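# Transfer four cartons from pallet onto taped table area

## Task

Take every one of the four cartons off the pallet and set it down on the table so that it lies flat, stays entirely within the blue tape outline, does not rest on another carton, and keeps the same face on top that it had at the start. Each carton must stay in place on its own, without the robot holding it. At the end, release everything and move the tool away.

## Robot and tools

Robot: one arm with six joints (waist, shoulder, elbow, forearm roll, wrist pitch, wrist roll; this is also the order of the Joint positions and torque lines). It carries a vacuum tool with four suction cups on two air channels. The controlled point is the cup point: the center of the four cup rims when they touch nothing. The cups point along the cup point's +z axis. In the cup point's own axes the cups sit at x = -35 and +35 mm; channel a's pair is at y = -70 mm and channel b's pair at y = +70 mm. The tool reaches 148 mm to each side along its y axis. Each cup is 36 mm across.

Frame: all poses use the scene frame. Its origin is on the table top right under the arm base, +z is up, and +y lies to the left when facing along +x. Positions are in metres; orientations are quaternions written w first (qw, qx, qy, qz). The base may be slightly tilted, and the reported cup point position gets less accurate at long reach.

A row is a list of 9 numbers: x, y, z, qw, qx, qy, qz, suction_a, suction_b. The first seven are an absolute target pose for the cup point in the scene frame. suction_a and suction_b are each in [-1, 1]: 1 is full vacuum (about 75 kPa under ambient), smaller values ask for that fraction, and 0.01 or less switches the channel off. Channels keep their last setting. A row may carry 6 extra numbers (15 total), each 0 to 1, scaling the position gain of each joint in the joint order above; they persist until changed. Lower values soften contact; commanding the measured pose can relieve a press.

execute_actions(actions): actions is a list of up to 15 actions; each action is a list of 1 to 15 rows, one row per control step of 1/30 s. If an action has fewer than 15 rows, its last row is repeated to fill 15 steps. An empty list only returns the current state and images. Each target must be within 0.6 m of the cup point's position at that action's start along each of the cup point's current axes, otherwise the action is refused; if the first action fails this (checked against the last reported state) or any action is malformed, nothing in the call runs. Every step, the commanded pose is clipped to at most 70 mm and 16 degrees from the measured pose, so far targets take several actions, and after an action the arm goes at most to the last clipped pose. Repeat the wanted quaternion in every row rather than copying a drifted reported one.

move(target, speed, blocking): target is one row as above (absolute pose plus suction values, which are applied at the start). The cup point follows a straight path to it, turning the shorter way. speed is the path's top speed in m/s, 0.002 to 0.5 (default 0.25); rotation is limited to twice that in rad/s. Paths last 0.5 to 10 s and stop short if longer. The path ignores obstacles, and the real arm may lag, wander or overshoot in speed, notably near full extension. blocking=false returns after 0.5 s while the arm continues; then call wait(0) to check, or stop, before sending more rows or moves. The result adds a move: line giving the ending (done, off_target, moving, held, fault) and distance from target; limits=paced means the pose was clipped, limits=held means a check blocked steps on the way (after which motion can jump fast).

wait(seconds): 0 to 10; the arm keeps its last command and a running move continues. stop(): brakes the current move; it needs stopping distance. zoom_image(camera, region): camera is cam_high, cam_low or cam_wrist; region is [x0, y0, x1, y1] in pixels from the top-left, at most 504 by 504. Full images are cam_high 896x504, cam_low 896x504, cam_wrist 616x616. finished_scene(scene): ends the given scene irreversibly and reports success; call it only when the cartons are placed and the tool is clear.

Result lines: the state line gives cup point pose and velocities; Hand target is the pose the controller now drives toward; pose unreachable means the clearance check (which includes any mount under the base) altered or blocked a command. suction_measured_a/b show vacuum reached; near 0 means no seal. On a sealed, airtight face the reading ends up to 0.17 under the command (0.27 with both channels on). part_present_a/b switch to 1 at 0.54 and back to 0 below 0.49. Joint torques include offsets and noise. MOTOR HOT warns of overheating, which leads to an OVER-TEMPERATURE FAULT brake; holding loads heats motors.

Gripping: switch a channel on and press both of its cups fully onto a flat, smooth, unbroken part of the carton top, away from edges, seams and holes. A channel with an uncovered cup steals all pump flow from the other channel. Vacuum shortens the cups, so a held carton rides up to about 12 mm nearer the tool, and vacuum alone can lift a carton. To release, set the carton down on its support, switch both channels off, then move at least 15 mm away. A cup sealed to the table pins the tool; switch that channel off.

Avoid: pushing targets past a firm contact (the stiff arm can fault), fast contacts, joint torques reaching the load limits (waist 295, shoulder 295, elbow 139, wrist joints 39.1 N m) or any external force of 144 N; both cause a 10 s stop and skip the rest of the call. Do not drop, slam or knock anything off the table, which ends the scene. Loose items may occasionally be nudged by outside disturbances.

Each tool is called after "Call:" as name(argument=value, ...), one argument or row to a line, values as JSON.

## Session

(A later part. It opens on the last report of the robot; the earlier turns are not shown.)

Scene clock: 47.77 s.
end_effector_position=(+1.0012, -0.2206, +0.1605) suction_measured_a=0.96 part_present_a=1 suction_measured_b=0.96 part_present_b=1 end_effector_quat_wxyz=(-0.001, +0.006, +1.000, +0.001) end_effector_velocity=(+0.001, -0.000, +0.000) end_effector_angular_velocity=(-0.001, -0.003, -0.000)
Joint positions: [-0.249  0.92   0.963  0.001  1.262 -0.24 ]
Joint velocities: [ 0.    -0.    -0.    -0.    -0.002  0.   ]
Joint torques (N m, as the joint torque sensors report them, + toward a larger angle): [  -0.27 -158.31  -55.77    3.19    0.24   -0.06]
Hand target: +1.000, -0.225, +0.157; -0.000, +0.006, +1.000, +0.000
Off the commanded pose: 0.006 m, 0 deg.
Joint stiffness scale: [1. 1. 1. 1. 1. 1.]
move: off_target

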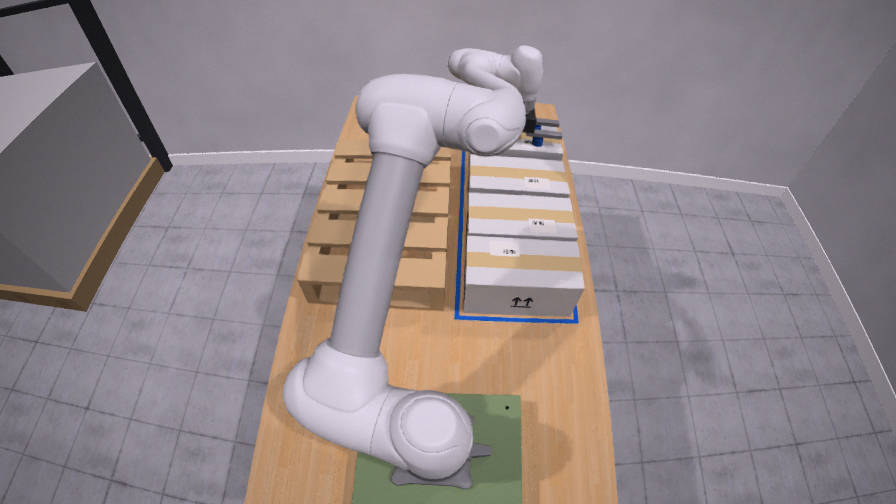

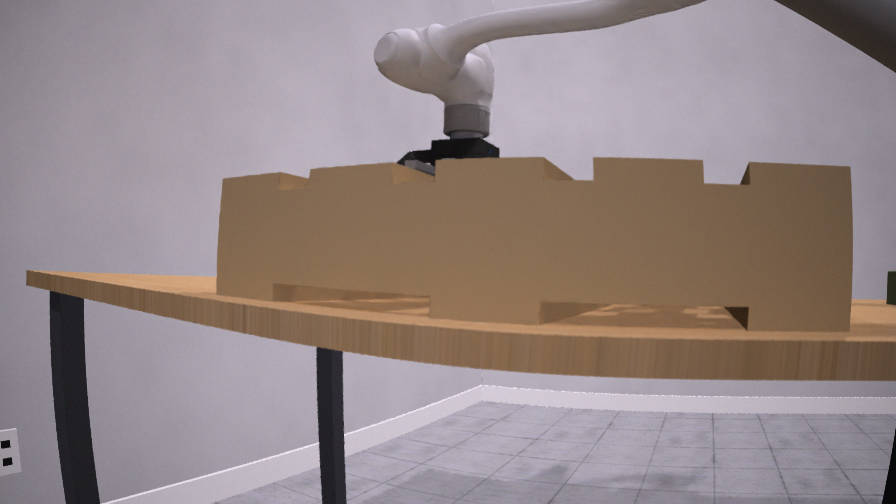

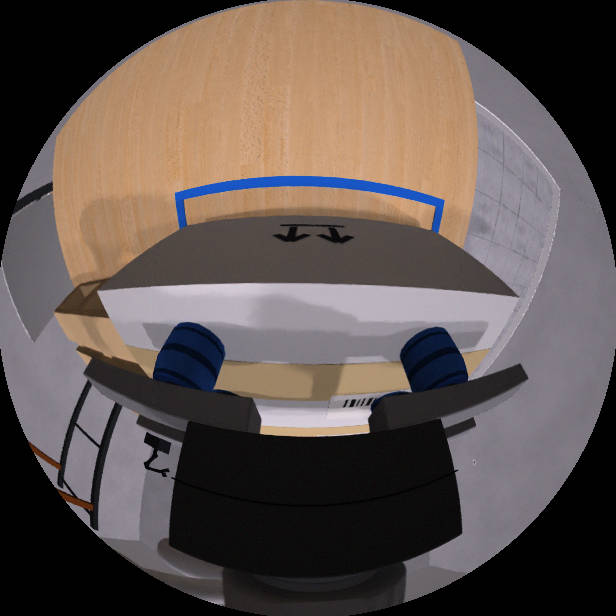

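Call:
move(
  target=[1.0,-0.222,0.136,0,0.006,1,0,1,1],
  speed=0.03,
)

Call:
execute_actions(
  actions=[
    [[1.0,-0.221,0.143,0,0.006,1,0,0,0]],
  ],
)

Call:
move(
  target=[0.97,-0.2,0.33,0,0,1,0,0,0],
  speed=0.4,
)

Call:
finished_scene(
  scene=1,
)

Scene clock: 49.13 s.
end_effector_position=(+1.0016, -0.2207, +0.1417) suction_measured_a=0.96 part_present_a=1 suction_measured_b=0.96 part_present_b=1 end_effector_quat_wxyz=(+0.000, +0.006, +1.000, +0.000) end_effector_velocity=(+0.001, +0.001, -0.000) end_effector_angular_velocity=(-0.000, -0.002, +0.001)
Joint positions: [-0.249  0.931  0.977  0.001  1.233 -0.24 ]
Joint velocities: [ 0.001  0.     0.    -0.    -0.002 -0.   ]
Joint torques (N m, as the joint torque sensors report them, + toward a larger angle): [  -0.1  -158.32  -55.15    3.5     0.41    0.11]
Hand target: +1.000, -0.222, +0.136; -0.000, +0.006, +1.000, +0.000
Off the commanded pose: 0.006 m, 0 deg.
Joint stiffness scale: [1. 1. 1. 1. 1. 1.]
move: off_target

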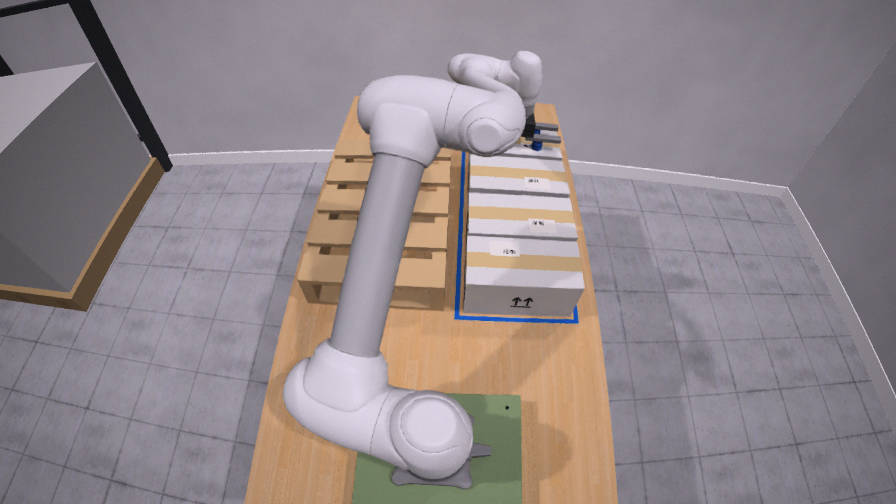

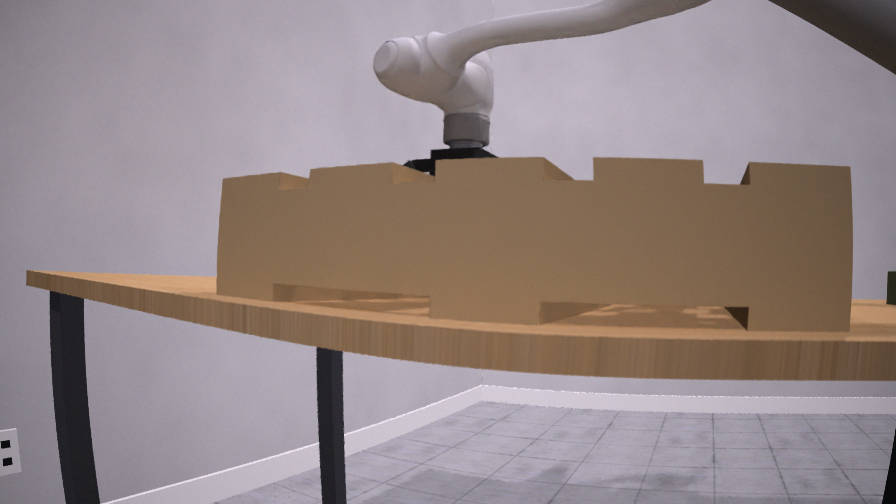

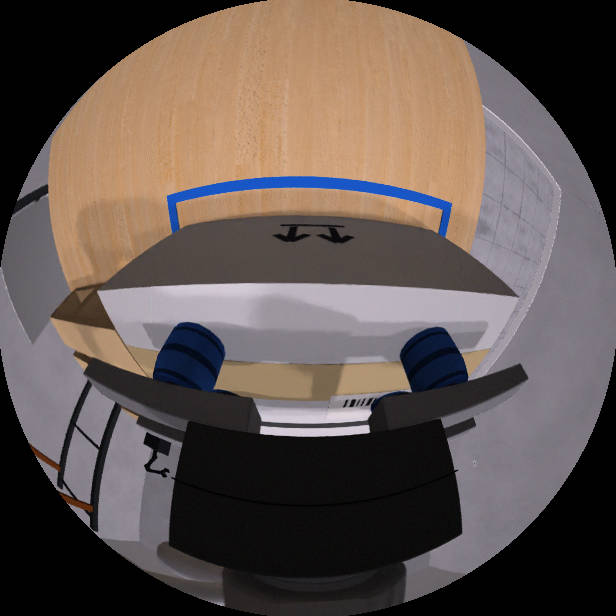

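Scene clock: 49.63 s.
end_effector_position=(+1.0021, -0.2208, +0.1492) suction_measured_a=0.00 part_present_a=0 suction_measured_b=0.00 part_present_b=0 end_effector_quat_wxyz=(+0.004, +0.006, +1.000, -0.001) end_effector_velocity=(-0.000, -0.001, +0.000) end_effector_angular_velocity=(+0.000, +0.000, -0.000)
Joint positions: [-0.249  0.924  0.977  0.001  1.233 -0.24 ]
Joint velocities: [-0.001 -0.    -0.     0.     0.001 -0.   ]
Joint torques (N m, as the joint torque sensors report them, + toward a larger angle): [  -2.61 -110.88  -35.43    3.68   -1.84    0.47]
Hand target: +1.000, -0.221, +0.143; -0.000, +0.006, +1.000, +0.000
Off the commanded pose: 0.007 m, 0 deg.
Joint stiffness scale: [1. 1. 1. 1. 1. 1.]

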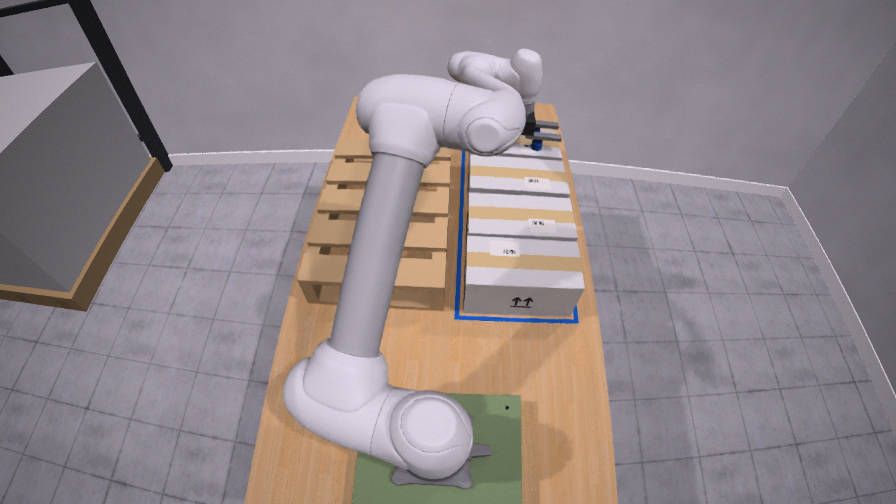

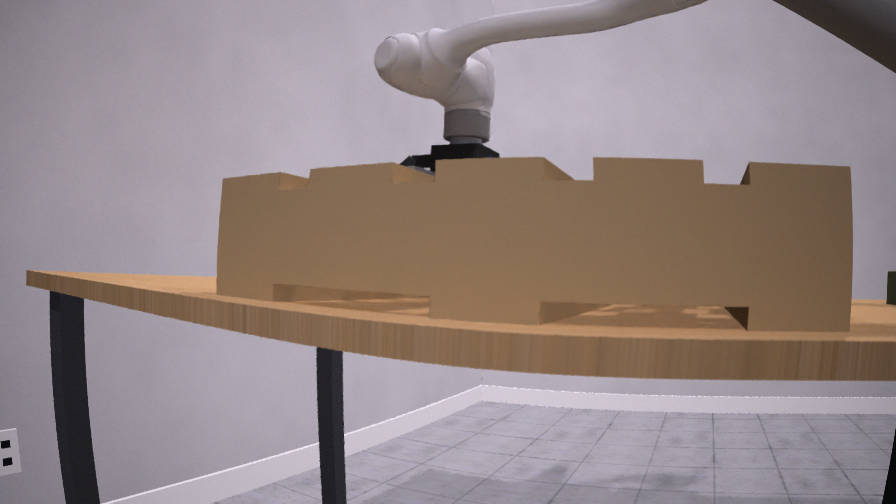

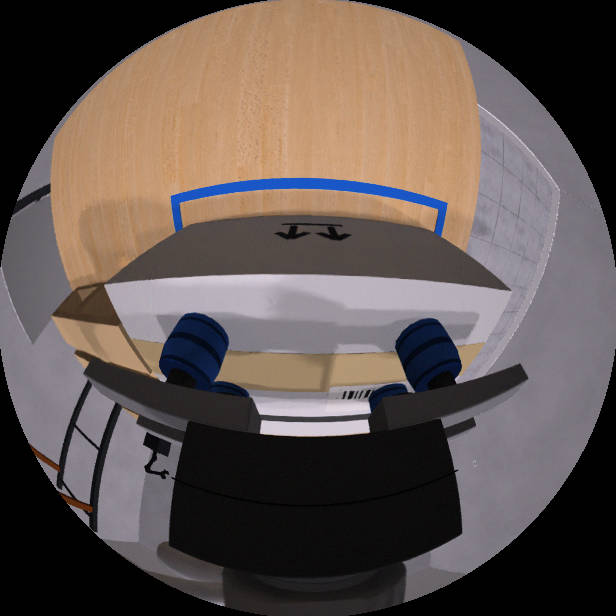

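Scene clock: 50.57 s.
end_effector_position=(+0.9693, -0.2043, +0.3269) suction_measured_a=0.00 part_present_a=0 suction_measured_b=0.00 part_present_b=0 end_effector_quat_wxyz=(+0.002, +0.002, +1.000, +0.000) end_effector_velocity=(-0.001, +0.000, +0.000) end_effector_angular_velocity=(+0.001, +0.005, +0.001)
Joint positions: [-0.242  0.777  0.922  0.001  1.44  -0.24 ]
Joint velocities: [ 0.     0.    -0.001 -0.     0.006 -0.   ]
Joint torques (N m, as the joint torque sensors report them, + toward a larger angle): [   2.12 -126.13  -46.98    4.61    0.18    0.13]
Hand target: +0.970, -0.200, +0.330; +0.000, +0.000, +1.000, -0.000
Off the commanded pose: 0.005 m, 0 deg.
Joint stiffness scale: [1. 1. 1. 1. 1. 1.]
move: off_target

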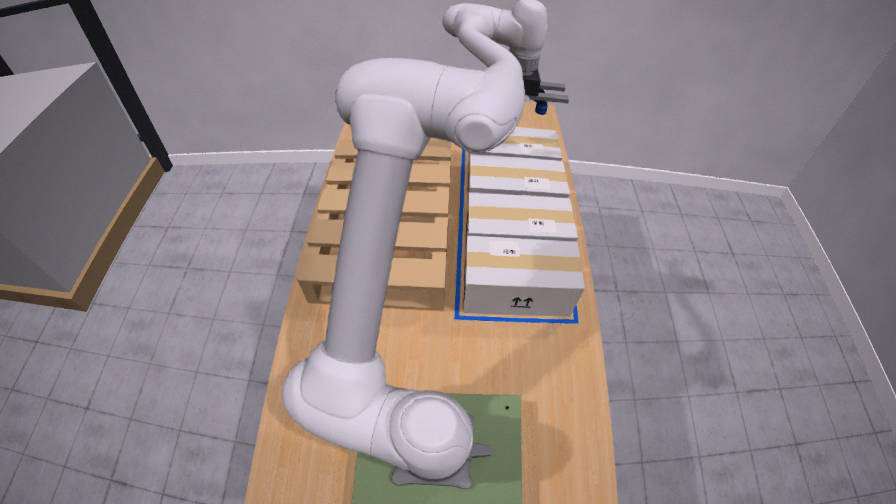

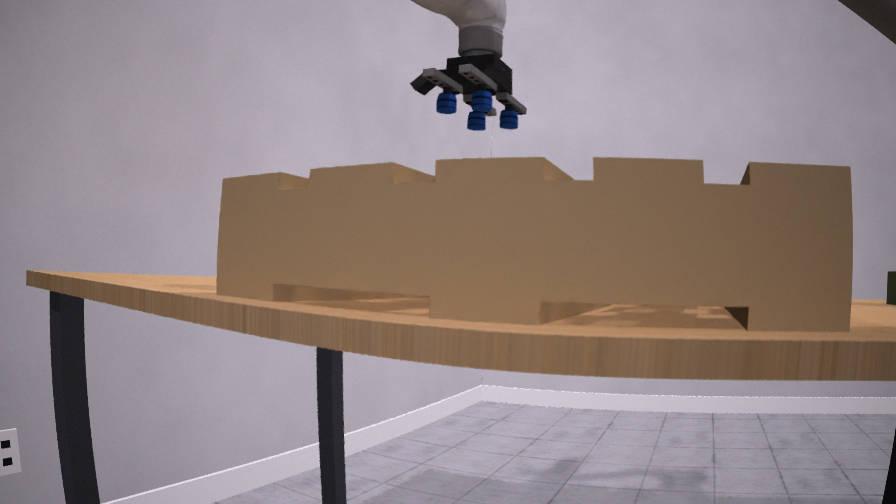

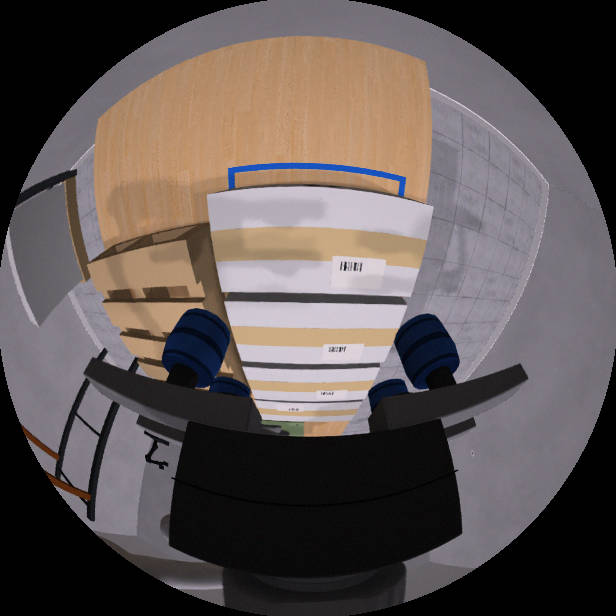

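The scene is finished: the task was done.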